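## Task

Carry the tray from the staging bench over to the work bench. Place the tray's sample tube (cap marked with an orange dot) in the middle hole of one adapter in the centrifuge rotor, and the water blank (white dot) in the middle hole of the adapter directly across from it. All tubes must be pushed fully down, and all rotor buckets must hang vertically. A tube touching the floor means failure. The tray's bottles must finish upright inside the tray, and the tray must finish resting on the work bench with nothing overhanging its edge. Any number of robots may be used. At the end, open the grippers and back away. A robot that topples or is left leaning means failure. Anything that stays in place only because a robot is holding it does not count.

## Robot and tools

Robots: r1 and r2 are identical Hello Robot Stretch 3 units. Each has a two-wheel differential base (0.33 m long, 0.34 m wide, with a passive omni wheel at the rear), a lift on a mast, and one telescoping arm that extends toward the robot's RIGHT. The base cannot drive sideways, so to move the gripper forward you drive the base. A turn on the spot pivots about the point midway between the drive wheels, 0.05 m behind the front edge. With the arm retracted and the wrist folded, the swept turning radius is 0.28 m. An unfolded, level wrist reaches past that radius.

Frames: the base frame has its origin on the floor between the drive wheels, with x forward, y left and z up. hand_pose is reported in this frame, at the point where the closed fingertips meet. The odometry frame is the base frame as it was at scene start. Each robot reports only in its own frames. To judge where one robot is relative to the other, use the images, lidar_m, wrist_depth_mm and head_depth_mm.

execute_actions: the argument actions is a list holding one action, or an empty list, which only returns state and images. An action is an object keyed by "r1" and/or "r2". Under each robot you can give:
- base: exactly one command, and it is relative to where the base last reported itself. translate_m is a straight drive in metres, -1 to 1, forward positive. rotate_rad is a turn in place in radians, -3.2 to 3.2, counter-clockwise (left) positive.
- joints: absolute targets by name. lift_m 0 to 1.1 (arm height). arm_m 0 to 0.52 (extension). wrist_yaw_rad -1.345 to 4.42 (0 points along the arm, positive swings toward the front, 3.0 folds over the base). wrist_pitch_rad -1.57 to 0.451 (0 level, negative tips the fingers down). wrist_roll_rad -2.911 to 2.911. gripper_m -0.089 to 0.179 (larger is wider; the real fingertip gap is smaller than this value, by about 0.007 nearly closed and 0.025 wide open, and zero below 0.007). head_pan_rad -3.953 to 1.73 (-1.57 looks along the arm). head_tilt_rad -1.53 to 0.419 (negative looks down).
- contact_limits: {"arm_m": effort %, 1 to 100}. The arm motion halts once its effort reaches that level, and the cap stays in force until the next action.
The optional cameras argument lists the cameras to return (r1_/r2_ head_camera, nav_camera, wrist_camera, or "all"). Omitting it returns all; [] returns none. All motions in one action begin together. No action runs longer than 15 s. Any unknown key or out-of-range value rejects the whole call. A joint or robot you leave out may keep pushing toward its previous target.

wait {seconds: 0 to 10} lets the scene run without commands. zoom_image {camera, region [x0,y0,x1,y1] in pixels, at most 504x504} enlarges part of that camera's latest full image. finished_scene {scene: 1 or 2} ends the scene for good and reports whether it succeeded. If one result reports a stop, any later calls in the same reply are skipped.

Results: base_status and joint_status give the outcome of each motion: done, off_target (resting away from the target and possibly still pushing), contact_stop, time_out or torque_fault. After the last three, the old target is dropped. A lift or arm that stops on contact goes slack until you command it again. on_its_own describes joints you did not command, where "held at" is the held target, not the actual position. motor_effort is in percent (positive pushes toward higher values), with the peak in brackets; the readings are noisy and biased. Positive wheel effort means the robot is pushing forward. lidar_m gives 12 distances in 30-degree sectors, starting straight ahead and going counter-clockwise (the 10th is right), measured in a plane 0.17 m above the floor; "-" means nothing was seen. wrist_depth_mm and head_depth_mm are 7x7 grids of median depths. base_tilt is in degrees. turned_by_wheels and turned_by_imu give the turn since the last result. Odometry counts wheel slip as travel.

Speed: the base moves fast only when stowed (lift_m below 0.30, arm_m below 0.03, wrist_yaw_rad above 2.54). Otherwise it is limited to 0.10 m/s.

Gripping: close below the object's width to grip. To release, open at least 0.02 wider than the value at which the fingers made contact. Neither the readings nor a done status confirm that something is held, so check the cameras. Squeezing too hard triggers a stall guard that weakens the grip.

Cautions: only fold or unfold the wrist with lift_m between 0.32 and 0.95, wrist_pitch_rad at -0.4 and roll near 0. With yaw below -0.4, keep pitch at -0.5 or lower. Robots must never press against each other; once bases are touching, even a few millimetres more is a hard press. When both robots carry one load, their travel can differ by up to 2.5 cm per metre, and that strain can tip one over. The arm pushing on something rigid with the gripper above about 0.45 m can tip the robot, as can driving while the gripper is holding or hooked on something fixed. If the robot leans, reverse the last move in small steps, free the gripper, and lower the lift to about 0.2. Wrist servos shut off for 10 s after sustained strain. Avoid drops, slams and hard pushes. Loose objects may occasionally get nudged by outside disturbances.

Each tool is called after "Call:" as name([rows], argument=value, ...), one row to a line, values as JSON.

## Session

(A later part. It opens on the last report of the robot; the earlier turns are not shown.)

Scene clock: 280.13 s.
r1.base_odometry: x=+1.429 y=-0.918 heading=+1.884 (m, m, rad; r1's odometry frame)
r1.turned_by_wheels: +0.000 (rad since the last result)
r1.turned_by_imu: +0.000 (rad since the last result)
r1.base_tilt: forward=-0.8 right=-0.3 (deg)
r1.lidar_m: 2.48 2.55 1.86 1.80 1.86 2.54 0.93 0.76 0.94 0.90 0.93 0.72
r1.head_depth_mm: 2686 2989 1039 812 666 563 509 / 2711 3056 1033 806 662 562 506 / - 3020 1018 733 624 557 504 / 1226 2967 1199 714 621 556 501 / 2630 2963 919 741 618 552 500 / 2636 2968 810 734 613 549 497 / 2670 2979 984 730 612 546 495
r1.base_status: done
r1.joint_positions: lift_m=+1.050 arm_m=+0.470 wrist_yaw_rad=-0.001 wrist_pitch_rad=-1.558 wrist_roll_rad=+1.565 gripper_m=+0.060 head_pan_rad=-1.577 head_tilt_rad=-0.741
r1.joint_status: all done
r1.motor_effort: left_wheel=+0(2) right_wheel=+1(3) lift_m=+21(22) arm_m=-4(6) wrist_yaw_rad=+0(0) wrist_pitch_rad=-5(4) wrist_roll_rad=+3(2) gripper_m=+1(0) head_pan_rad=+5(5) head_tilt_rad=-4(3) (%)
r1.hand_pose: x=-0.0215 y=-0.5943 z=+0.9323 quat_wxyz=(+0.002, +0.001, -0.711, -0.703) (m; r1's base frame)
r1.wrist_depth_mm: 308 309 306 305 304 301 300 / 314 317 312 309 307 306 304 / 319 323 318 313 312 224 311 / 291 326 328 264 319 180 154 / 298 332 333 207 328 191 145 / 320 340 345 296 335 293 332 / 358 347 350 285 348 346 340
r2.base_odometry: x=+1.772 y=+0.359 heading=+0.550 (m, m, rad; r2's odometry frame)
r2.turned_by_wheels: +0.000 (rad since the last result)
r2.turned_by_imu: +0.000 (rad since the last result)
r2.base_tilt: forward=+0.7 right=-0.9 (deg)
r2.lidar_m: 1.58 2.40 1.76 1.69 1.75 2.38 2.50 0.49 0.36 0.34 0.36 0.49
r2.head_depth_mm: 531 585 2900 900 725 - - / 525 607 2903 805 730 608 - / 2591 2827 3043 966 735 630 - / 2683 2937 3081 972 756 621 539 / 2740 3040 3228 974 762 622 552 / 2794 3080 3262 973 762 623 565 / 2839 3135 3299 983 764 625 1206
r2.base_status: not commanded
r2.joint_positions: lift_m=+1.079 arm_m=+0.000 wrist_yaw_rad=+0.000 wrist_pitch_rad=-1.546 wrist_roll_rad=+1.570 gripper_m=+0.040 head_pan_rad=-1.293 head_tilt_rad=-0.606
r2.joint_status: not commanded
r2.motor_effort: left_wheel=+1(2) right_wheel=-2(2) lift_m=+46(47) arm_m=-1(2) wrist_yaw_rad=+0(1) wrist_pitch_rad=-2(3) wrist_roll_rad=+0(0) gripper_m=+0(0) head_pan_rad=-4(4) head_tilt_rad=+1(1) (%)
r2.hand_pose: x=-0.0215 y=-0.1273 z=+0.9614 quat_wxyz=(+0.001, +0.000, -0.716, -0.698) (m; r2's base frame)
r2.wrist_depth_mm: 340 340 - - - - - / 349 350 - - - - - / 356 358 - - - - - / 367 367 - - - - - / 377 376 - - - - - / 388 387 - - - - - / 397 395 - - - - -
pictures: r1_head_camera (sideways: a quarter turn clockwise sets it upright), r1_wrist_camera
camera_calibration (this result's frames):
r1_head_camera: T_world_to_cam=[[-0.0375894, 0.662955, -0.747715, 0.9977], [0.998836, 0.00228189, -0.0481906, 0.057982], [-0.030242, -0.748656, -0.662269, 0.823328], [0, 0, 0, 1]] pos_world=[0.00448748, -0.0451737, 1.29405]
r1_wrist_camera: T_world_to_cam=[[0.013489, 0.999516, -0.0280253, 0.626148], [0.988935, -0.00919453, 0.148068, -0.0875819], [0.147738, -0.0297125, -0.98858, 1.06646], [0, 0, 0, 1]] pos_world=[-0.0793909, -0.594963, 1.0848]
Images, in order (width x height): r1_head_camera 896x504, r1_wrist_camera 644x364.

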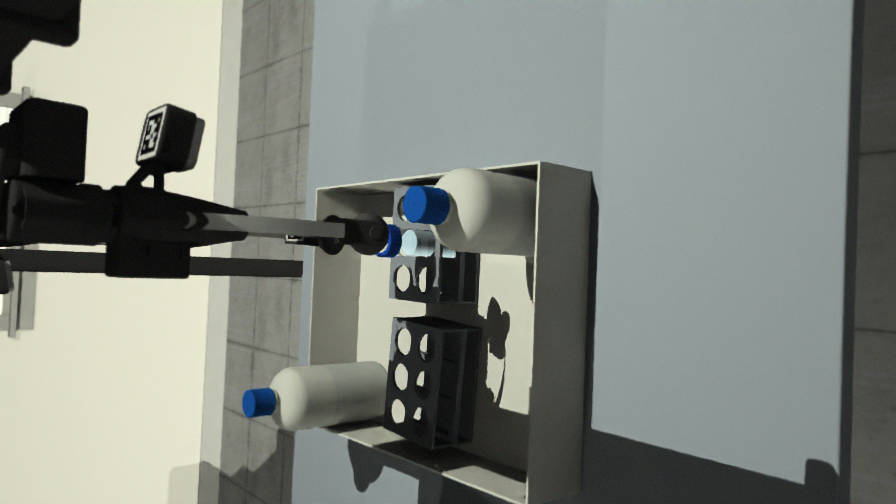

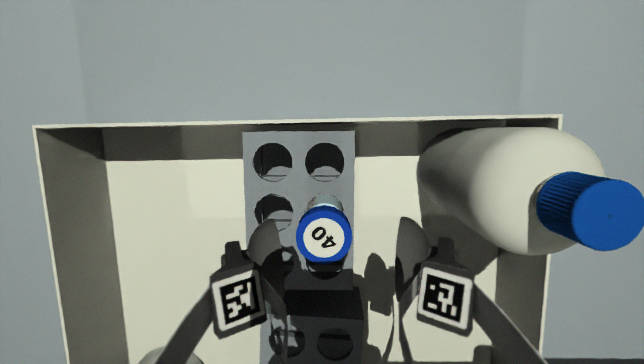

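Call:
execute_actions([
  {"r1":{"base":{"translate_m":0.014},"joints":{"arm_m":0.478,"gripper_m":0.055}}},
], cameras=[])

Call:
execute_actions([
  {"r1":{"joints":{"lift_m":0.991}}},
], cameras=["r1_wrist_camera","r1_head_camera"])

Scene clock: 282.87 s.
r1.base_odometry: x=+1.425 y=-0.905 heading=+1.884 (m, m, rad; r1's odometry frame)
r1.turned_by_wheels: +0.000 (rad since the last result)
r1.turned_by_imu: +0.000 (rad since the last result)
r1.base_tilt: forward=-0.7 right=-0.2 (deg)
r1.lidar_m: 2.46 2.56 1.86 1.80 1.86 2.54 0.95 0.77 0.93 0.90 0.93 0.70
r1.head_depth_mm: 2688 2994 1042 811 665 564 509 / 2711 3035 1031 807 660 560 506 / - 3029 988 576 611 556 504 / 2558 2845 921 730 622 554 501 / 2661 2936 920 751 618 552 498 / 2666 2934 802 734 615 548 496 / 2672 2964 981 748 612 546 495
r1.base_status: done
r1.joint_positions: lift_m=+1.050 arm_m=+0.478 wrist_yaw_rad=-0.001 wrist_pitch_rad=-1.558 wrist_roll_rad=+1.565 gripper_m=+0.055 head_pan_rad=-1.577 head_tilt_rad=-0.741
r1.joint_status: all done
r1.motor_effort: left_wheel=+0(2) right_wheel=+1(4) lift_m=+21(21) arm_m=+5(5) wrist_yaw_rad=+0(0) wrist_pitch_rad=-4(5) wrist_roll_rad=+2(2) gripper_m=+1(30) head_pan_rad=+5(5) head_tilt_rad=-3(4) (%)
r1.hand_pose: x=-0.0215 y=-0.6015 z=+0.9323 quat_wxyz=(+0.002, +0.001, -0.711, -0.703) (m; r1's base frame)
r1.wrist_depth_mm: 310 306 303 302 304 299 301 / 320 318 311 309 309 307 304 / 273 319 314 311 314 187 174 / 306 323 324 262 320 182 142 / 337 334 335 269 330 322 325 / 346 338 339 286 336 305 333 / 356 335 348 284 345 303 347
r2.base_odometry: x=+1.772 y=+0.359 heading=+0.550 (m, m, rad; r2's odometry frame)
r2.turned_by_wheels: +0.000 (rad since the last result)
r2.turned_by_imu: +0.000 (rad since the last result)
r2.base_tilt: forward=+0.7 right=-0.8 (deg)
r2.lidar_m: 1.58 2.41 1.75 1.69 1.75 2.38 2.50 0.49 0.36 0.35 0.36 0.49
r2.head_depth_mm: 512 573 2744 885 725 - - / 532 628 2792 805 729 610 - / 2632 2898 3041 966 735 631 - / 2691 2907 3082 969 758 622 538 / 2720 3023 3166 973 760 622 551 / 2796 3100 3229 974 760 625 565 / 2829 3149 3317 982 765 625 1208
r2.base_status: not commanded
r2.joint_positions: lift_m=+1.079 arm_m=+0.000 wrist_yaw_rad=+0.000 wrist_pitch_rad=-1.546 wrist_roll_rad=+1.570 gripper_m=+0.040 head_pan_rad=-1.293 head_tilt_rad=-0.606
r2.joint_status: not commanded
r2.motor_effort: left_wheel=+1(1) right_wheel=-2(2) lift_m=+47(47) arm_m=-1(1) wrist_yaw_rad=-1(1) wrist_pitch_rad=-2(2) wrist_roll_rad=+0(0) gripper_m=+1(0) head_pan_rad=-4(4) head_tilt_rad=+1(1) (%)
r2.hand_pose: x=-0.0215 y=-0.1273 z=+0.9614 quat_wxyz=(+0.001, +0.000, -0.716, -0.698) (m; r2's base frame)
r2.wrist_depth_mm: 338 340 - - - - - / 348 350 - - - - - / 358 357 - - - - - / 368 367 - - - - - / 378 379 - - - - - / 390 386 - - - - - / 399 394 - - - - -
pictures: none
No camera images: the call's "cameras" was empty. Leave "cameras" out to get every camera's image.

Scene clock: 284.23 s.
r1.base_odometry: x=+1.425 y=-0.905 heading=+1.884 (m, m, rad; r1's odometry frame)
r1.turned_by_wheels: +0.000 (rad since the last result)
r1.turned_by_imu: +0.000 (rad since the last result)
r1.base_tilt: forward=-0.8 right=-0.2 (deg)
r1.lidar_m: 2.46 2.55 1.86 1.80 1.86 2.54 0.95 0.77 0.93 0.90 0.93 0.70
r1.head_depth_mm: 2560 - 1035 811 666 564 509 / - 2991 1030 806 660 561 506 / - - 985 575 612 557 503 / 2549 2814 919 742 620 555 501 / 2665 2940 917 751 619 552 499 / 2657 2926 802 735 613 549 497 / 2674 2938 980 745 612 547 495
r1.base_status: not commanded
r1.joint_positions: lift_m=+0.991 arm_m=+0.478 wrist_yaw_rad=-0.001 wrist_pitch_rad=-1.558 wrist_roll_rad=+1.565 gripper_m=+0.055 head_pan_rad=-1.577 head_tilt_rad=-0.741
r1.joint_status: all done
r1.motor_effort: left_wheel=-1(1) right_wheel=+1(1) lift_m=+21(23) arm_m=+4(5) wrist_yaw_rad=+0(0) wrist_pitch_rad=-4(4) wrist_roll_rad=+2(2) gripper_m=+1(2) head_pan_rad=+5(5) head_tilt_rad=-3(3) (%)
r1.hand_pose: x=-0.0215 y=-0.6015 z=+0.8733 quat_wxyz=(+0.002, +0.001, -0.711, -0.703) (m; r1's base frame)
r1.wrist_depth_mm: 253 251 250 248 245 246 243 / 257 254 255 252 248 250 247 / 260 261 256 198 254 185 125 / 261 268 262 204 259 171 122 / 258 274 271 145 266 266 126 / 259 281 280 213 276 272 225 / 259 288 283 231 279 276 237
r2.base_odometry: x=+1.772 y=+0.359 heading=+0.550 (m, m, rad; r2's odometry frame)
r2.turned_by_wheels: +0.000 (rad since the last result)
r2.turned_by_imu: +0.000 (rad since the last result)
r2.base_tilt: forward=+0.7 right=-0.9 (deg)
r2.lidar_m: 1.58 2.41 1.75 1.69 1.74 2.38 2.50 0.49 0.36 0.34 0.36 0.49
r2.head_depth_mm: 2448 548 625 892 728 - - / 1101 566 1420 809 727 608 - / 2568 2875 3074 969 734 630 - / 2671 2916 3105 969 756 620 539 / 2747 2987 3198 971 761 623 551 / 2821 3122 3269 977 762 625 565 / 2844 3164 3267 979 765 625 1200
r2.base_status: not commanded
r2.joint_positions: lift_m=+1.079 arm_m=+0.000 wrist_yaw_rad=+0.000 wrist_pitch_rad=-1.546 wrist_roll_rad=+1.570 gripper_m=+0.040 head_pan_rad=-1.293 head_tilt_rad=-0.606
r2.joint_status: not commanded
r2.motor_effort: left_wheel=+1(1) right_wheel=-2(2) lift_m=+46(47) arm_m=-1(1) wrist_yaw_rad=+0(0) wrist_pitch_rad=-2(2) wrist_roll_rad=+0(0) gripper_m=+0(1) head_pan_rad=-4(4) head_tilt_rad=+2(2) (%)
r2.hand_pose: x=-0.0215 y=-0.1273 z=+0.9614 quat_wxyz=(+0.001, +0.000, -0.716, -0.698) (m; r2's base frame)
r2.wrist_depth_mm: 340 342 - - - - - / 351 348 - - - - - / 358 357 - - - - - / 364 368 - - - - - / 375 375 - - - - - / 390 387 - - - - - / 400 396 - - - - -
pictures: r1_head_camera (sideways: a quarter turn clockwise sets it upright), r1_wrist_camera
camera_calibration (this result's frames):
r1_head_camera: T_world_to_cam=[[-0.0375895, 0.662955, -0.747715, 0.9977], [0.998836, 0.00228212, -0.0481906, 0.057982], [-0.0302418, -0.748656, -0.662269, 0.823328], [0, 0, 0, 1]] pos_world=[0.00448749, -0.0451737, 1.29405]
r1_wrist_camera: T_world_to_cam=[[0.0134891, 0.999519, -0.0279223, 0.631584], [0.988934, -0.00920985, 0.148067, -0.0789217], [0.147738, -0.0296107, -0.988583, 1.008], [0, 0, 0, 1]] pos_world=[-0.0793909, -0.60216, 1.02581]
Images, in order (width x height): r1_head_camera 896x504, r1_wrist_camera 644x364.

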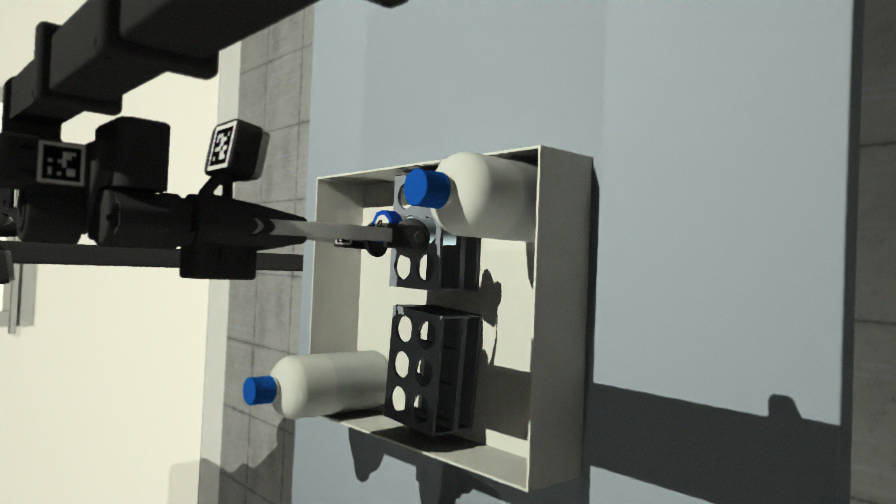

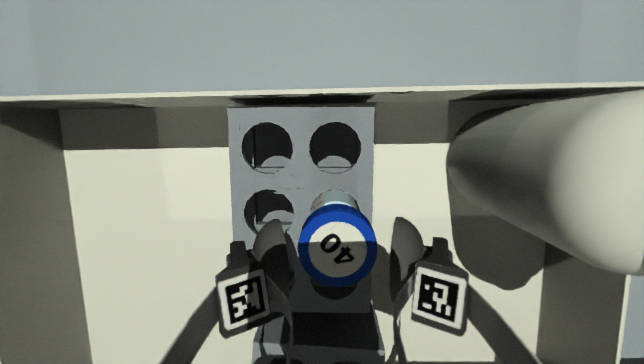

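Call:
execute_actions([
  {"r1":{"joints":{"gripper_m":0.005}}},
], cameras=[])

Call:
execute_actions([
  {"r1":{"joints":{"lift_m":1.04}}},
], cameras=["r1_wrist_camera","r1_head_camera"])

Scene clock: 286.33 s.
r1.base_odometry: x=+1.425 y=-0.905 heading=+1.884 (m, m, rad; r1's odometry frame)
r1.turned_by_wheels: +0.000 (rad since the last result)
r1.turned_by_imu: +0.000 (rad since the last result)
r1.base_tilt: forward=-0.7 right=-0.2 (deg)
r1.lidar_m: 2.46 2.55 1.86 1.79 1.86 2.55 0.94 0.77 0.93 0.90 0.93 0.71
r1.head_depth_mm: 2572 - 1038 813 667 565 509 / - 2990 1030 805 662 560 506 / - - 988 575 611 558 504 / 2530 2863 922 743 622 554 502 / 2656 2964 920 750 618 552 498 / 2645 2947 804 735 614 549 497 / 2659 2945 982 747 612 547 494
r1.base_status: not commanded
r1.joint_positions: lift_m=+0.991 arm_m=+0.478 wrist_yaw_rad=-0.001 wrist_pitch_rad=-1.558 wrist_roll_rad=+1.565 gripper_m=+0.006 head_pan_rad=-1.577 head_tilt_rad=-0.741
r1.joint_status: all done
r1.motor_effort: left_wheel=-1(0) right_wheel=+0(0) lift_m=+21(21) arm_m=+5(5) wrist_yaw_rad=+0(0) wrist_pitch_rad=-4(4) wrist_roll_rad=+2(2) gripper_m=-10(83) head_pan_rad=+5(5) head_tilt_rad=-3(3) (%)
r1.hand_pose: x=-0.0215 y=-0.6015 z=+0.8733 quat_wxyz=(+0.002, +0.001, -0.711, -0.703) (m; r1's base frame)
r1.wrist_depth_mm: 252 252 247 249 246 245 242 / 257 257 256 255 250 248 245 / 258 260 253 198 254 186 125 / 260 266 262 204 261 170 123 / 259 275 272 142 265 266 126 / 256 280 279 212 275 270 225 / 256 290 284 230 283 278 238
r2.base_odometry: x=+1.772 y=+0.359 heading=+0.550 (m, m, rad; r2's odometry frame)
r2.turned_by_wheels: +0.000 (rad since the last result)
r2.turned_by_imu: +0.000 (rad since the last result)
r2.base_tilt: forward=+0.6 right=-1.0 (deg)
r2.lidar_m: 1.59 2.40 1.75 1.68 1.75 2.38 2.50 0.49 0.36 0.34 0.36 0.49
r2.head_depth_mm: 2478 550 625 893 727 - - / 1095 567 1418 809 727 608 - / 2629 2904 3068 963 734 631 - / 2677 2938 3095 970 758 621 539 / 2748 3030 3159 974 760 622 552 / 2795 3139 3238 971 758 622 565 / 2876 3146 3285 983 763 625 1207
r2.base_status: not commanded
r2.joint_positions: lift_m=+1.079 arm_m=+0.000 wrist_yaw_rad=+0.000 wrist_pitch_rad=-1.546 wrist_roll_rad=+1.570 gripper_m=+0.040 head_pan_rad=-1.293 head_tilt_rad=-0.606
r2.joint_status: not commanded
r2.motor_effort: left_wheel=+1(1) right_wheel=-2(2) lift_m=+47(46) arm_m=-1(1) wrist_yaw_rad=+0(1) wrist_pitch_rad=-2(2) wrist_roll_rad=+0(0) gripper_m=+1(0) head_pan_rad=-4(4) head_tilt_rad=+1(1) (%)
r2.hand_pose: x=-0.0215 y=-0.1273 z=+0.9614 quat_wxyz=(+0.001, +0.000, -0.716, -0.698) (m; r2's base frame)
r2.wrist_depth_mm: 339 341 - - - - - / 349 350 - - - - - / 357 357 - - - - - / 367 368 - - - - - / 375 377 - - - - - / 388 389 - - - - - / 400 396 - - - - -
pictures: none
No camera images: the call's "cameras" was empty. Leave "cameras" out to get every camera's image.

Scene clock: 287.60 s.
r1.base_odometry: x=+1.425 y=-0.905 heading=+1.884 (m, m, rad; r1's odometry frame)
r1.turned_by_wheels: +0.000 (rad since the last result)
r1.turned_by_imu: +0.000 (rad since the last result)
r1.base_tilt: forward=-0.7 right=-0.3 (deg)
r1.lidar_m: 2.46 2.55 1.86 1.80 1.86 2.55 0.95 0.77 0.93 0.90 0.93 0.70
r1.head_depth_mm: 2738 2992 1042 812 666 564 509 / 2697 2976 1030 808 661 562 506 / - 3018 987 576 611 557 504 / 2566 2878 919 743 621 554 501 / 2656 2934 921 753 617 552 499 / 2657 2943 803 736 614 548 496 / 2661 2984 983 745 612 547 494
r1.base_status: not commanded
r1.joint_positions: lift_m=+1.040 arm_m=+0.478 wrist_yaw_rad=-0.001 wrist_pitch_rad=-1.558 wrist_roll_rad=+1.565 gripper_m=+0.006 head_pan_rad=-1.577 head_tilt_rad=-0.741
r1.joint_status: all done
r1.motor_effort: left_wheel=+0(1) right_wheel=+1(1) lift_m=+27(28) arm_m=+5(4) wrist_yaw_rad=+1(1) wrist_pitch_rad=-4(4) wrist_roll_rad=+2(2) gripper_m=-9(11) head_pan_rad=+5(5) head_tilt_rad=-3(3) (%)
r1.hand_pose: x=-0.0215 y=-0.6015 z=+0.9220 quat_wxyz=(+0.002, +0.001, -0.711, -0.703) (m; r1's base frame)
r1.wrist_depth_mm: 301 298 296 291 293 290 288 / 307 303 299 298 293 292 297 / 260 310 305 302 304 186 163 / 279 315 316 252 311 176 140 / 287 321 318 143 315 313 312 / 312 332 329 267 323 321 322 / 351 338 338 275 333 307 332
r2.base_odometry: x=+1.772 y=+0.359 heading=+0.550 (m, m, rad; r2's odometry frame)
r2.turned_by_wheels: +0.000 (rad since the last result)
r2.turned_by_imu: +0.000 (rad since the last result)
r2.base_tilt: forward=+0.7 right=-1.0 (deg)
r2.lidar_m: 1.58 2.41 1.75 1.68 1.74 2.38 2.50 0.49 0.36 0.34 0.36 0.49
r2.head_depth_mm: 520 558 719 885 726 - - / 573 1284 2770 814 729 608 - / 2651 2857 3082 965 734 631 - / 2685 2957 3134 972 757 622 538 / 2719 3018 3202 975 757 621 552 / 2777 3049 3263 978 762 622 565 / 2870 3132 3330 977 763 626 1207
r2.base_status: not commanded
r2.joint_positions: lift_m=+1.079 arm_m=+0.000 wrist_yaw_rad=+0.000 wrist_pitch_rad=-1.546 wrist_roll_rad=+1.570 gripper_m=+0.040 head_pan_rad=-1.293 head_tilt_rad=-0.606
r2.joint_status: not commanded
r2.motor_effort: left_wheel=+1(1) right_wheel=-2(2) lift_m=+47(47) arm_m=-1(1) wrist_yaw_rad=-1(0) wrist_pitch_rad=-3(2) wrist_roll_rad=+0(0) gripper_m=+1(1) head_pan_rad=-4(4) head_tilt_rad=+1(1) (%)
r2.hand_pose: x=-0.0215 y=-0.1273 z=+0.9614 quat_wxyz=(+0.001, +0.000, -0.716, -0.698) (m; r2's base frame)
r2.wrist_depth_mm: 339 342 - - - - - / 350 350 - - - - - / 356 358 - - - - - / 367 368 - - - - - / 378 375 - - - - - / 391 386 - - - - - / 401 396 - - - - -
pictures: r1_head_camera (sideways: a quarter turn clockwise sets it upright), r1_wrist_camera
camera_calibration (this result's frames):
r1_head_camera: T_world_to_cam=[[-0.0375895, 0.662955, -0.747715, 0.9977], [0.998836, 0.00228213, -0.0481906, 0.057982], [-0.0302418, -0.748656, -0.662269, 0.823328], [0, 0, 0, 1]] pos_world=[0.00448749, -0.0451737, 1.29405]
r1_wrist_camera: T_world_to_cam=[[0.0134893, 0.999519, -0.0279222, 0.632945], [0.988934, -0.00921011, 0.148067, -0.0861342], [0.147738, -0.0296106, -0.988583, 1.05615], [0, 0, 0, 1]] pos_world=[-0.0793909, -0.602161, 1.07452]
Images, in order (width x height): r1_head_camera 896x504, r1_wrist_camera 644x364.

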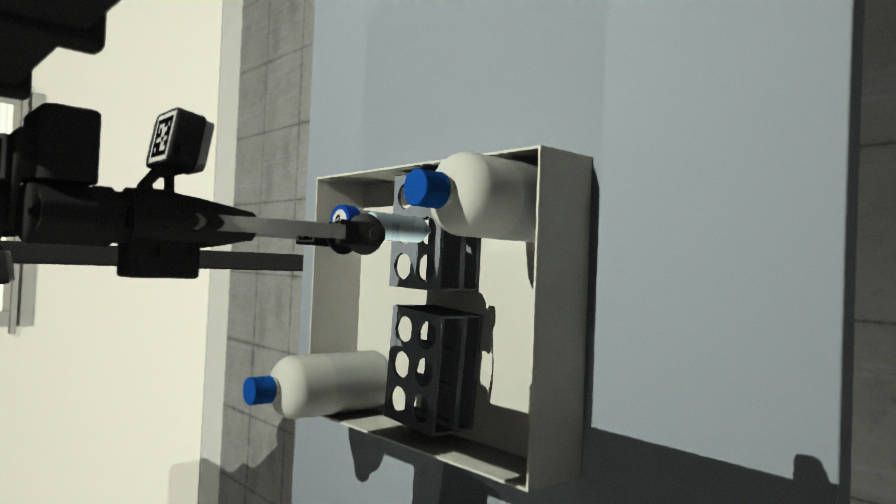

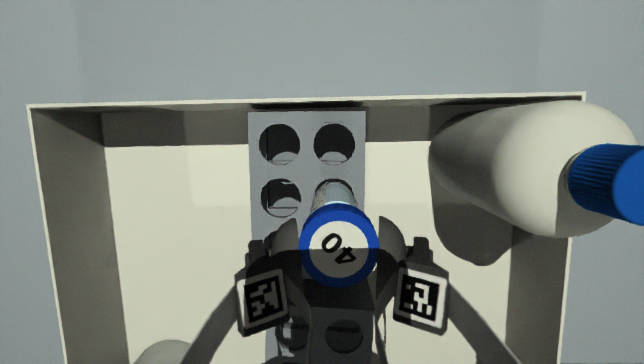

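Call:
execute_actions([
  {"r1":{"joints":{"lift_m":1.1}}},
], cameras=[])

Call:
execute_actions([
  {"r1":{"base":{"translate_m":-0.4}}},
], cameras=[])

Call:
execute_actions([
  {"r1":{"base":{"translate_m":-0.97},"joints":{"arm_m":0.327}}},
], cameras=["r1_wrist_camera","r1_head_camera"])

Scene clock: 290.53 s.
r1.base_odometry: x=+1.425 y=-0.905 heading=+1.884 (m, m, rad; r1's odometry frame)
r1.turned_by_wheels: +0.000 (rad since the last result)
r1.turned_by_imu: +0.000 (rad since the last result)
r1.base_tilt: forward=-0.8 right=-0.3 (deg)
r1.lidar_m: 2.45 2.55 1.86 1.80 1.85 2.54 0.95 0.77 0.93 0.90 0.93 0.70
r1.head_depth_mm: 2649 2969 1046 811 664 563 508 / 2615 2987 1031 804 661 560 506 / 2611 3004 950 575 610 557 503 / 2576 1444 900 745 621 555 502 / 2655 2947 920 750 619 551 500 / 2643 2931 802 735 613 548 496 / 2668 2960 982 747 613 547 494
r1.base_status: not commanded
r1.joint_positions: lift_m=+1.100 arm_m=+0.478 wrist_yaw_rad=-0.001 wrist_pitch_rad=-1.558 wrist_roll_rad=+1.565 gripper_m=+0.006 head_pan_rad=-1.577 head_tilt_rad=-0.741
r1.joint_status: all done
r1.motor_effort: left_wheel=+0(0) right_wheel=+1(0) lift_m=+26(26) arm_m=+5(5) wrist_yaw_rad=+0(1) wrist_pitch_rad=-4(4) wrist_roll_rad=+2(2) gripper_m=-10(11) head_pan_rad=+5(5) head_tilt_rad=-4(2) (%)
r1.hand_pose: x=-0.0215 y=-0.6015 z=+0.9820 quat_wxyz=(+0.002, +0.001, -0.711, -0.703) (m; r1's base frame)
r1.wrist_depth_mm: 358 357 350 347 351 344 344 / 366 366 365 361 355 351 354 / 371 338 362 331 359 225 358 / 389 362 383 318 366 226 367 / 396 382 384 143 375 374 375 / 402 390 398 324 387 385 388 / 415 364 407 338 396 400 392
r2.base_odometry: x=+1.772 y=+0.359 heading=+0.550 (m, m, rad; r2's odometry frame)
r2.turned_by_wheels: +0.000 (rad since the last result)
r2.turned_by_imu: +0.000 (rad since the last result)
r2.base_tilt: forward=+0.7 right=-0.9 (deg)
r2.lidar_m: 1.58 2.40 1.75 1.69 1.75 2.38 2.50 0.49 0.36 0.34 0.36 0.49
r2.head_depth_mm: 507 572 2871 896 726 - - / 2503 1304 2915 830 730 608 - / 2618 2843 3104 967 735 630 - / 2679 2900 3154 970 756 623 539 / 2746 2966 3181 977 762 622 550 / 2773 3094 3288 980 762 624 567 / 2836 3150 3322 980 765 626 1205
r2.base_status: not commanded
r2.joint_positions: lift_m=+1.079 arm_m=+0.000 wrist_yaw_rad=+0.000 wrist_pitch_rad=-1.546 wrist_roll_rad=+1.570 gripper_m=+0.040 head_pan_rad=-1.293 head_tilt_rad=-0.606
r2.joint_status: not commanded
r2.motor_effort: left_wheel=+1(1) right_wheel=-2(2) lift_m=+47(46) arm_m=-1(1) wrist_yaw_rad=+1(0) wrist_pitch_rad=-2(2) wrist_roll_rad=+0(0) gripper_m=+0(1) head_pan_rad=-5(4) head_tilt_rad=+2(2) (%)
r2.hand_pose: x=-0.0215 y=-0.1273 z=+0.9614 quat_wxyz=(+0.001, +0.000, -0.716, -0.698) (m; r2's base frame)
r2.wrist_depth_mm: 337 341 - - - - - / 348 349 - - - - - / 356 358 - - - - - / 368 366 - - - - - / 375 376 - - - - - / 387 389 - - - - - / 397 396 - - - - -
pictures: none
No camera images: the call's "cameras" was empty. Leave "cameras" out to get every camera's image.

Scene clock: 295.50 s.
r1.base_odometry: x=+1.548 y=-1.285 heading=+1.884 (m, m, rad; r1's odometry frame)
r1.turned_by_wheels: +0.000 (rad since the last result)
r1.turned_by_imu: +0.000 (rad since the last result)
r1.base_tilt: forward=-0.8 right=-0.2 (deg)
r1.lidar_m: 1.09 2.55 1.86 1.79 1.86 2.52 0.86 0.41 0.73 0.90 0.93 1.11
r1.head_depth_mm: 2662 2991 1040 811 664 564 509 / 2603 2984 1036 808 661 561 506 / 2601 2986 986 801 657 558 503 / 2594 3020 975 795 654 555 501 / 2651 2966 997 788 648 552 499 / 2660 2970 992 782 644 548 505 / 1257 2867 953 774 641 546 504
r1.base_status: done
r1.joint_positions: lift_m=+1.100 arm_m=+0.478 wrist_yaw_rad=-0.001 wrist_pitch_rad=-1.558 wrist_roll_rad=+1.565 gripper_m=+0.006 head_pan_rad=-1.577 head_tilt_rad=-0.741
r1.joint_status: not commanded
r1.motor_effort: left_wheel=-1(4) right_wheel=+0(4) lift_m=+26(25) arm_m=+5(5) wrist_yaw_rad=+0(1) wrist_pitch_rad=-4(4) wrist_roll_rad=+2(2) gripper_m=-10(11) head_pan_rad=+5(5) head_tilt_rad=-3(3) (%)
r1.hand_pose: x=-0.0215 y=-0.6015 z=+0.9820 quat_wxyz=(+0.002, +0.001, -0.711, -0.703) (m; r1's base frame)
r1.wrist_depth_mm: 358 357 355 348 347 349 343 / 366 357 361 359 356 351 354 / 369 369 369 364 361 363 361 / 380 381 377 371 375 369 367 / 393 389 386 143 382 377 377 / 399 403 398 389 391 391 389 / 411 408 409 403 403 402 400
r2.base_odometry: x=+1.772 y=+0.359 heading=+0.550 (m, m, rad; r2's odometry frame)
r2.turned_by_wheels: +0.000 (rad since the last result)
r2.turned_by_imu: +0.000 (rad since the last result)
r2.base_tilt: forward=+0.7 right=-0.8 (deg)
r2.lidar_m: 1.59 2.40 1.75 1.69 1.75 2.39 2.50 0.49 0.36 0.34 0.36 0.49
r2.head_depth_mm: 2534 2783 2973 908 727 - - / 2587 2838 3047 831 728 609 - / 2625 2910 3078 967 733 631 - / 2694 2932 3075 967 755 621 538 / 2693 2984 3145 974 759 622 551 / 2806 3073 3224 974 762 626 568 / 781 647 1168 939 764 624 1205
r2.base_status: not commanded
r2.joint_positions: lift_m=+1.079 arm_m=+0.000 wrist_yaw_rad=+0.000 wrist_pitch_rad=-1.546 wrist_roll_rad=+1.570 gripper_m=+0.040 head_pan_rad=-1.293 head_tilt_rad=-0.606
r2.joint_status: not commanded
r2.motor_effort: left_wheel=+1(1) right_wheel=-2(2) lift_m=+47(47) arm_m=-1(1) wrist_yaw_rad=+1(0) wrist_pitch_rad=-2(2) wrist_roll_rad=+0(0) gripper_m=+1(0) head_pan_rad=-4(4) head_tilt_rad=+1(1) (%)
r2.hand_pose: x=-0.0215 y=-0.1273 z=+0.9614 quat_wxyz=(+0.001, +0.000, -0.716, -0.698) (m; r2's base frame)
r2.wrist_depth_mm: 340 342 - - - - - / 346 349 - - - - - / 358 358 - - - - - / 367 366 - - - - - / 375 377 - - - - - / 385 386 - - - - - / 396 394 - - - - -
pictures: none
No camera images: the call's "cameras" was empty. Leave "cameras" out to get every camera's image.

Scene clock: 306.17 s.
r1.base_odometry: x=+1.847 y=-2.208 heading=+1.884 (m, m, rad; r1's odometry frame)
r1.turned_by_wheels: +0.000 (rad since the last result)
r1.turned_by_imu: -0.002 (rad since the last result)
r1.base_tilt: forward=-0.8 right=-0.3 (deg)
r1.lidar_m: 2.06 2.56 1.86 1.79 1.85 1.50 1.45 0.32 0.23 0.22 0.23 0.31
r1.head_depth_mm: 2637 2995 2579 2011 1598 527 590 / 689 800 905 758 606 512 527 / - 777 862 789 678 510 525 / 656 793 858 778 655 507 525 / 673 764 866 812 669 504 526 / 674 766 846 771 648 502 524 / 676 766 848 774 646 500 524
r1.base_status: done
r1.joint_positions: lift_m=+1.100 arm_m=+0.327 wrist_yaw_rad=+0.000 wrist_pitch_rad=-1.558 wrist_roll_rad=+1.565 gripper_m=+0.006 head_pan_rad=-1.577 head_tilt_rad=-0.741
r1.joint_status: all done
r1.motor_effort: left_wheel=+0(4) right_wheel=+0(4) lift_m=+26(26) arm_m=-6(5) wrist_yaw_rad=+1(0) wrist_pitch_rad=-4(4) wrist_roll_rad=+2(2) gripper_m=-9(11) head_pan_rad=+5(5) head_tilt_rad=-3(4) (%)
r1.hand_pose: x=-0.0215 y=-0.4512 z=+0.9820 quat_wxyz=(+0.002, +0.002, -0.711, -0.703) (m; r1's base frame)
r1.wrist_depth_mm: 320 313 314 310 311 305 - / 319 319 367 315 309 315 - / 328 392 393 446 319 318 - / 339 387 402 367 402 322 - / 349 406 403 142 399 336 - / 360 420 415 389 394 359 - / 376 431 413 413 394 - -
r2.base_odometry: x=+1.772 y=+0.359 heading=+0.550 (m, m, rad; r2's odometry frame)
r2.turned_by_wheels: +0.000 (rad since the last result)
r2.turned_by_imu: +0.000 (rad since the last result)
r2.base_tilt: forward=+0.7 right=-0.9 (deg)
r2.lidar_m: 1.58 2.40 1.75 1.68 1.74 2.39 2.50 0.49 0.36 0.34 0.36 0.49
r2.head_depth_mm: 2542 2745 2942 911 725 - - / 2586 2820 3008 833 729 609 - / 2653 2896 3048 966 733 630 - / 2694 2892 3127 968 759 620 538 / 2759 3024 3157 978 761 622 551 / 2814 3064 3258 976 762 624 564 / 2840 3108 3321 982 763 625 1205
r2.base_status: not commanded
r2.joint_positions: lift_m=+1.079 arm_m=+0.000 wrist_yaw_rad=+0.000 wrist_pitch_rad=-1.546 wrist_roll_rad=+1.570 gripper_m=+0.040 head_pan_rad=-1.293 head_tilt_rad=-0.606
r2.joint_status: not commanded
r2.motor_effort: left_wheel=+1(1) right_wheel=-2(2) lift_m=+47(46) arm_m=-1(1) wrist_yaw_rad=+0(1) wrist_pitch_rad=-2(2) wrist_roll_rad=+0(0) gripper_m=+1(0) head_pan_rad=-4(4) head_tilt_rad=+1(1) (%)
r2.hand_pose: x=-0.0215 y=-0.1273 z=+0.9614 quat_wxyz=(+0.001, +0.000, -0.716, -0.698) (m; r2's base frame)
r2.wrist_depth_mm: 342 341 - - - - - / 347 349 - - - - - / 358 358 - - - - - / 367 367 - - - - - / 374 377 - - - - - / 387 389 - - - - - / 397 397 - - - - -
pictures: r1_head_camera (sideways: a quarter turn clockwise sets it upright), r1_wrist_camera
camera_calibration (this result's frames):
r1_head_camera: T_world_to_cam=[[-0.0376217, 0.662953, -0.747715, 0.9977], [0.998835, 0.00233059, -0.0481906, 0.057982], [-0.0302055, -0.748657, -0.662269, 0.823327], [0, 0, 0, 1]] pos_world=[0.00448968, -0.0451738, 1.29405]
r1_wrist_camera: T_world_to_cam=[[0.0131193, 0.999532, -0.0276208, 0.484112], [0.988938, -0.00888871, 0.148064, -0.0934801], [0.147749, -0.0292577, -0.988592, 1.12009], [0, 0, 0, 1]] pos_world=[-0.0793984, -0.451945, 1.13453]
Images, in order (width x height): r1_head_camera 896x504, r1_wrist_camera 644x364.

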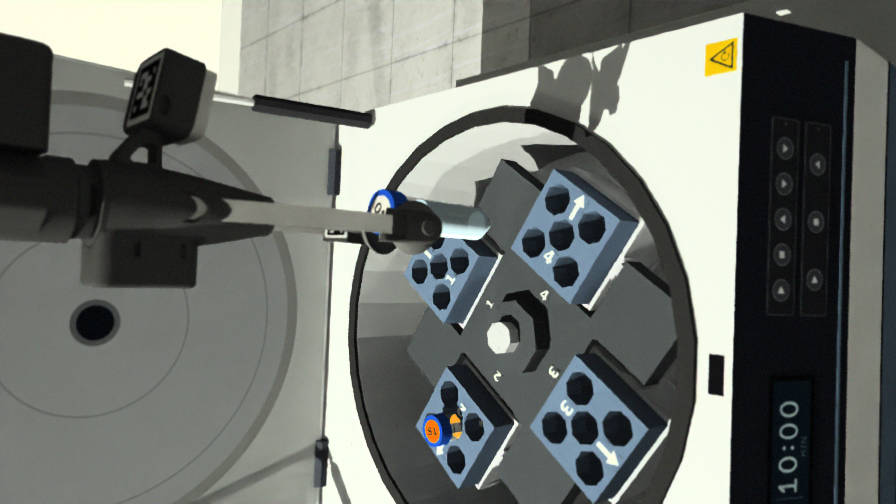

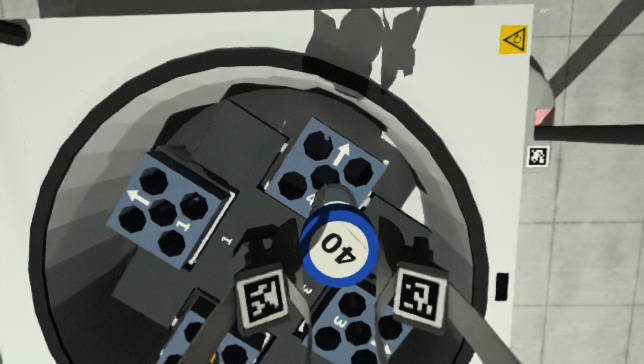

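Call:
execute_actions([
  {"r1":{"base":{"translate_m":-0.003},"joints":{"arm_m":0.3365,"lift_m":1.025}}},
], cameras=["r1_wrist_camera","r1_head_camera"])

Scene clock: 310.53 s.
r1.base_odometry: x=+1.848 y=-2.211 heading=+1.884 (m, m, rad; r1's odometry frame)
r1.turned_by_wheels: +0.000 (rad since the last result)
r1.turned_by_imu: +0.000 (rad since the last result)
r1.base_tilt: forward=-0.7 right=-0.3 (deg)
r1.lidar_m: 2.06 2.55 1.86 1.79 1.86 1.50 1.44 0.32 0.23 0.22 0.23 0.31
r1.head_depth_mm: - 3068 2579 2002 1604 537 652 / - 793 2320 758 605 513 527 / - - 867 801 679 510 526 / 674 744 869 802 644 508 525 / 673 764 864 800 668 505 525 / 674 766 848 768 648 502 524 / 676 766 850 771 646 499 523
r1.base_status: done
r1.joint_positions: lift_m=+1.025 arm_m=+0.336 wrist_yaw_rad=+0.000 wrist_pitch_rad=-1.558 wrist_roll_rad=+1.565 gripper_m=+0.006 head_pan_rad=-1.577 head_tilt_rad=-0.741
r1.joint_status: all done
r1.motor_effort: left_wheel=+0(3) right_wheel=-1(2) lift_m=+21(25) arm_m=+5(5) wrist_yaw_rad=+0(0) wrist_pitch_rad=-4(4) wrist_roll_rad=+2(2) gripper_m=-9(10) head_pan_rad=+5(5) head_tilt_rad=-3(3) (%)
r1.hand_pose: x=-0.0215 y=-0.4599 z=+0.9073 quat_wxyz=(+0.002, +0.002, -0.711, -0.703) (m; r1's base frame)
r1.wrist_depth_mm: 241 242 239 237 238 234 235 / 246 260 335 300 239 241 240 / 268 376 314 426 319 246 248 / 314 314 321 290 377 252 - / 326 304 329 142 340 260 - / 360 338 335 332 330 288 - / 345 347 344 337 331 274 -
r2.base_odometry: x=+1.772 y=+0.359 heading=+0.550 (m, m, rad; r2's odometry frame)
r2.turned_by_wheels: +0.000 (rad since the last result)
r2.turned_by_imu: +0.000 (rad since the last result)
r2.base_tilt: forward=+0.6 right=-0.7 (deg)
r2.lidar_m: 1.58 2.40 1.75 1.69 1.75 2.38 2.51 0.49 0.36 0.34 0.36 0.49
r2.head_depth_mm: 2552 2754 2933 906 727 - - / 2579 2834 2986 833 729 609 - / 2635 2880 3078 967 734 632 - / 2658 2953 3109 971 757 622 538 / 2758 3056 3231 974 758 622 550 / 2771 3084 3230 975 762 623 566 / 2879 3148 3253 978 763 625 1209
r2.base_status: not commanded
r2.joint_positions: lift_m=+1.079 arm_m=+0.000 wrist_yaw_rad=+0.000 wrist_pitch_rad=-1.546 wrist_roll_rad=+1.570 gripper_m=+0.040 head_pan_rad=-1.293 head_tilt_rad=-0.606
r2.joint_status: not commanded
r2.motor_effort: left_wheel=+1(1) right_wheel=-2(2) lift_m=+47(47) arm_m=-1(1) wrist_yaw_rad=+0(0) wrist_pitch_rad=-2(3) wrist_roll_rad=+0(0) gripper_m=+1(0) head_pan_rad=-4(4) head_tilt_rad=+1(1) (%)
r2.hand_pose: x=-0.0215 y=-0.1273 z=+0.9614 quat_wxyz=(+0.001, +0.000, -0.716, -0.698) (m; r2's base frame)
r2.wrist_depth_mm: 341 343 - - - - - / 348 348 - - - - - / 358 360 - - - - - / 366 367 - - - - - / 376 377 - - - - - / 384 389 - - - - - / 397 397 - - - - -
pictures: r1_head_camera (sideways: a quarter turn clockwise sets it upright), r1_wrist_camera
camera_calibration (this result's frames):
r1_head_camera: T_world_to_cam=[[-0.0376218, 0.662953, -0.747715, 0.9977], [0.998835, 0.0023307, -0.0481906, 0.057982], [-0.0302054, -0.748657, -0.662269, 0.823327], [0, 0, 0, 1]] pos_world=[0.00448969, -0.0451738, 1.29405]
r1_wrist_camera: T_world_to_cam=[[0.0131195, 0.999534, -0.0275623, 0.490682], [0.988938, -0.00889756, 0.148064, -0.0824953], [0.147749, -0.0291999, -0.988594, 1.04599], [0, 0, 0, 1]] pos_world=[-0.0793984, -0.460645, 1.05979]
Images, in order (width x height): r1_head_camera 896x504, r1_wrist_camera 644x364.

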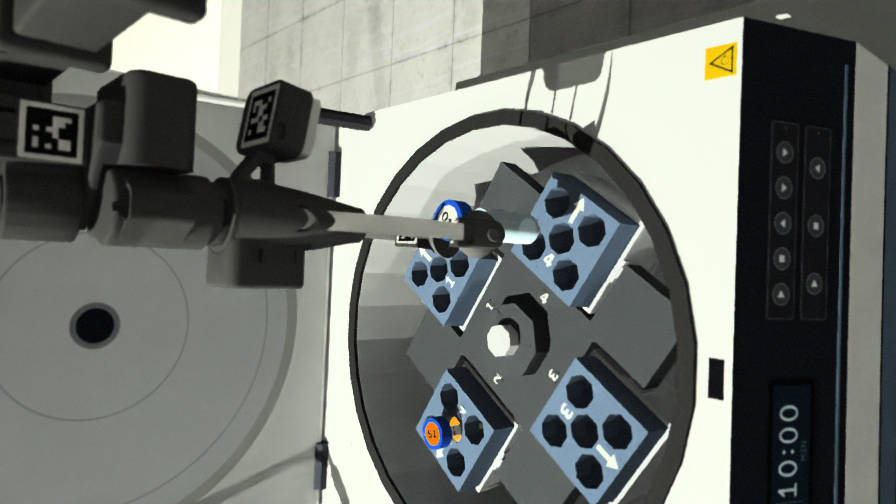

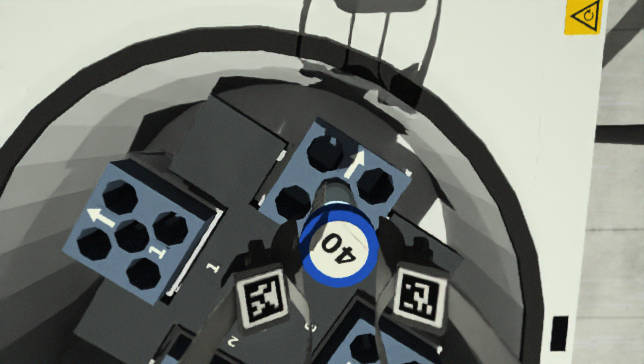

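Call:
execute_actions([
  {"r1":{"base":{"translate_m":0.004},"joints":{"lift_m":1.005}}},
], cameras=["r1_wrist_camera"])

Call:
execute_actions([
  {"r1":{"joints":{"lift_m":0.97}}},
], cameras=["r1_wrist_camera","r1_head_camera"])

Scene clock: 312.83 s.
r1.base_odometry: x=+1.846 y=-2.207 heading=+1.883 (m, m, rad; r1's odometry frame)
r1.turned_by_wheels: +0.000 (rad since the last result)
r1.turned_by_imu: +0.000 (rad since the last result)
r1.base_tilt: forward=-0.7 right=-0.2 (deg)
r1.lidar_m: 2.06 2.56 1.86 1.79 1.85 1.51 1.45 0.32 0.23 0.22 0.23 0.31
r1.head_depth_mm: - 3085 2589 2010 1605 526 556 / - 1897 2370 752 604 512 527 / - - 866 800 677 509 525 / 670 756 858 793 644 508 525 / 673 764 864 811 670 505 525 / 673 767 849 768 645 502 523 / 676 767 849 773 648 499 523
r1.base_status: done
r1.joint_positions: lift_m=+1.005 arm_m=+0.336 wrist_yaw_rad=+0.000 wrist_pitch_rad=-1.558 wrist_roll_rad=+1.565 gripper_m=+0.006 head_pan_rad=-1.577 head_tilt_rad=-0.741
r1.joint_status: all done
r1.motor_effort: left_wheel=-1(3) right_wheel=+0(4) lift_m=+22(22) arm_m=+5(4) wrist_yaw_rad=+0(0) wrist_pitch_rad=-4(4) wrist_roll_rad=+2(2) gripper_m=-9(10) head_pan_rad=+5(5) head_tilt_rad=-4(3) (%)
r1.hand_pose: x=-0.0215 y=-0.4599 z=+0.8873 quat_wxyz=(+0.002, +0.002, -0.711, -0.703) (m; r1's base frame)
r1.wrist_depth_mm: 224 221 220 215 218 216 216 / 226 273 330 328 222 222 220 / 275 357 293 352 329 227 226 / 305 293 300 272 345 231 232 / 307 285 307 143 306 267 239 / 341 303 313 309 311 290 244 / 329 325 321 321 320 274 -
r2.base_odometry: x=+1.772 y=+0.359 heading=+0.550 (m, m, rad; r2's odometry frame)
r2.turned_by_wheels: +0.000 (rad since the last result)
r2.turned_by_imu: +0.000 (rad since the last result)
r2.base_tilt: forward=+0.7 right=-0.8 (deg)
r2.lidar_m: 1.59 2.41 1.75 1.69 1.74 2.38 2.50 0.49 0.36 0.34 0.36 0.49
r2.head_depth_mm: 2513 2758 2944 908 726 - - / 2562 2831 3015 835 726 608 - / 2639 2868 3088 961 733 633 - / 2708 2934 3080 969 758 621 538 / 2753 2979 3155 971 761 623 551 / 2778 3084 3254 978 760 624 565 / 2854 3141 3310 979 764 623 1210
r2.base_status: not commanded
r2.joint_positions: lift_m=+1.079 arm_m=+0.000 wrist_yaw_rad=+0.000 wrist_pitch_rad=-1.546 wrist_roll_rad=+1.570 gripper_m=+0.040 head_pan_rad=-1.293 head_tilt_rad=-0.606
r2.joint_status: not commanded
r2.motor_effort: left_wheel=+1(1) right_wheel=-2(2) lift_m=+47(47) arm_m=-1(1) wrist_yaw_rad=+0(0) wrist_pitch_rad=-2(2) wrist_roll_rad=+0(0) gripper_m=+0(0) head_pan_rad=-3(4) head_tilt_rad=+2(1) (%)
r2.hand_pose: x=-0.0215 y=-0.1273 z=+0.9614 quat_wxyz=(+0.001, +0.000, -0.716, -0.698) (m; r2's base frame)
r2.wrist_depth_mm: 339 341 - - - - - / 348 350 - - - - - / 358 359 - - - - - / 367 366 - - - - - / 376 375 - - - - - / 388 386 - - - - - / 397 397 - - - - -
pictures: r1_wrist_camera
camera_calibration (this result's frames):
r1_wrist_camera: T_world_to_cam=[[0.0131195, 0.999534, -0.0275624, 0.490131], [0.988938, -0.00889753, 0.148064, -0.0795339], [0.147749, -0.0292, -0.988594, 1.02621], [0, 0, 0, 1]] pos_world=[-0.0793984, -0.460645, 1.03979]
Images, in order (width x height): r1_wrist_camera 644x364.

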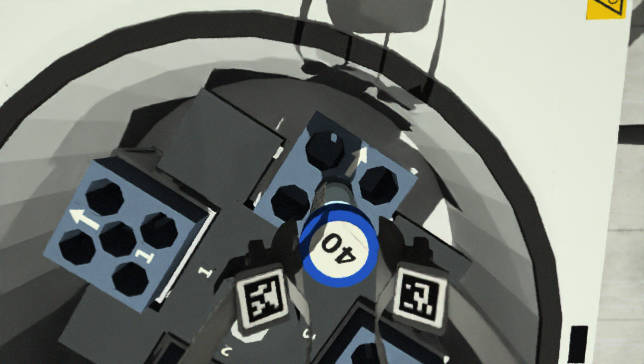

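Scene clock: 313.97 s.
r1.base_odometry: x=+1.846 y=-2.207 heading=+1.883 (m, m, rad; r1's odometry frame)
r1.turned_by_wheels: +0.000 (rad since the last result)
r1.turned_by_imu: +0.000 (rad since the last result)
r1.base_tilt: forward=-0.8 right=-0.3 (deg)
r1.lidar_m: 2.06 2.55 1.85 1.79 1.85 1.51 1.45 0.32 0.23 0.22 0.23 0.31
r1.head_depth_mm: 2616 - 2399 2014 1608 527 558 / 650 - 2475 753 605 513 527 / 661 - 853 802 677 510 526 / 673 764 - 787 641 507 525 / 674 765 864 812 671 505 525 / 675 765 845 767 645 503 525 / 679 766 849 771 648 499 522
r1.base_status: not commanded
r1.joint_positions: lift_m=+0.970 arm_m=+0.336 wrist_yaw_rad=+0.000 wrist_pitch_rad=-1.558 wrist_roll_rad=+1.565 gripper_m=+0.006 head_pan_rad=-1.577 head_tilt_rad=-0.741
r1.joint_status: all done
r1.motor_effort: left_wheel=+0(0) right_wheel=-1(0) lift_m=+22(23) arm_m=+5(4) wrist_yaw_rad=+0(0) wrist_pitch_rad=-5(4) wrist_roll_rad=+2(2) gripper_m=-10(10) head_pan_rad=+5(5) head_tilt_rad=-3(4) (%)
r1.hand_pose: x=-0.0215 y=-0.4599 z=+0.8523 quat_wxyz=(+0.002, +0.002, -0.711, -0.703) (m; r1's base frame)
r1.wrist_depth_mm: 188 187 197 183 184 185 183 / 219 270 330 328 188 189 188 / 276 317 259 267 298 191 192 / 260 266 264 236 296 216 196 / 251 250 274 142 335 265 199 / 254 266 275 274 270 274 204 / 294 287 249 280 281 273 209
r2.base_odometry: x=+1.772 y=+0.359 heading=+0.550 (m, m, rad; r2's odometry frame)
r2.turned_by_wheels: +0.000 (rad since the last result)
r2.turned_by_imu: +0.000 (rad since the last result)
r2.base_tilt: forward=+0.7 right=-0.8 (deg)
r2.lidar_m: 1.58 2.40 1.76 1.68 1.75 2.39 2.51 0.49 0.36 0.35 0.36 0.49
r2.head_depth_mm: 2535 2754 2955 911 725 - - / 2603 2812 2983 834 727 609 - / 2658 2898 3075 966 734 631 - / 2726 2921 3112 969 756 621 537 / 2755 3017 3176 976 757 621 550 / 2813 3084 3259 977 764 624 565 / 2856 3152 3299 982 764 625 1207
r2.base_status: not commanded
r2.joint_positions: lift_m=+1.079 arm_m=+0.000 wrist_yaw_rad=+0.000 wrist_pitch_rad=-1.546 wrist_roll_rad=+1.570 gripper_m=+0.040 head_pan_rad=-1.293 head_tilt_rad=-0.606
r2.joint_status: not commanded
r2.motor_effort: left_wheel=+1(1) right_wheel=-2(2) lift_m=+47(47) arm_m=-1(1) wrist_yaw_rad=+0(1) wrist_pitch_rad=-2(2) wrist_roll_rad=+0(0) gripper_m=+1(0) head_pan_rad=-4(4) head_tilt_rad=+1(2) (%)
r2.hand_pose: x=-0.0215 y=-0.1273 z=+0.9614 quat_wxyz=(+0.001, +0.000, -0.716, -0.698) (m; r2's base frame)
r2.wrist_depth_mm: 338 341 - - - - - / 347 348 - - - - - / 355 356 - - - - - / 368 364 - - - - - / 378 374 - - - - - / 387 387 - - - - - / 397 398 - - - - -
pictures: r1_head_camera (sideways: a quarter turn clockwise sets it upright), r1_wrist_camera
camera_calibration (this result's frames):
r1_head_camera: T_world_to_cam=[[-0.0376217, 0.662953, -0.747715, 0.9977], [0.998835, 0.00233059, -0.0481906, 0.057982], [-0.0302055, -0.748657, -0.662269, 0.823327], [0, 0, 0, 1]] pos_world=[0.00448968, -0.0451738, 1.29405]
r1_wrist_camera: T_world_to_cam=[[0.0131193, 0.999534, -0.0275623, 0.489167], [0.988938, -0.00889737, 0.148064, -0.0743534], [0.147749, -0.0291999, -0.988594, 0.991624], [0, 0, 0, 1]] pos_world=[-0.0793984, -0.460645, 1.0048]
Images, in order (width x height): r1_head_camera 896x504, r1_wrist_camera 644x364.

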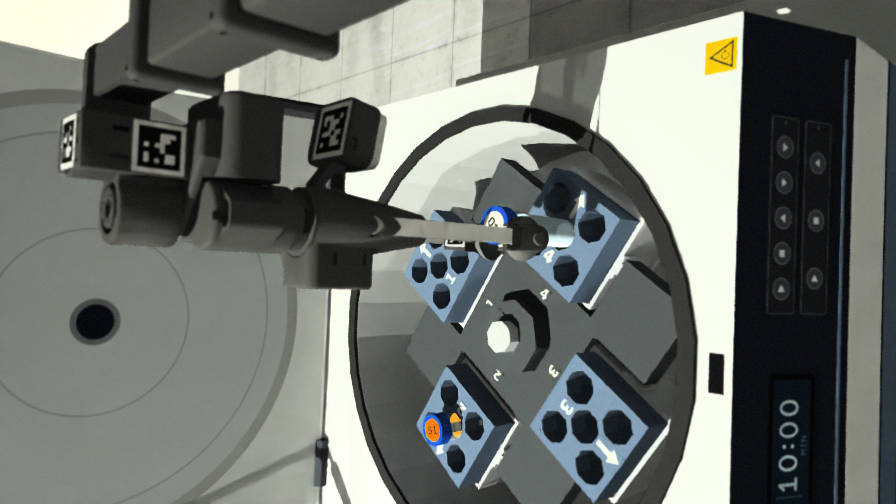

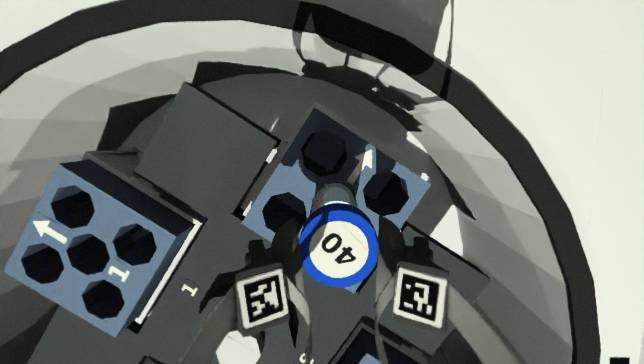

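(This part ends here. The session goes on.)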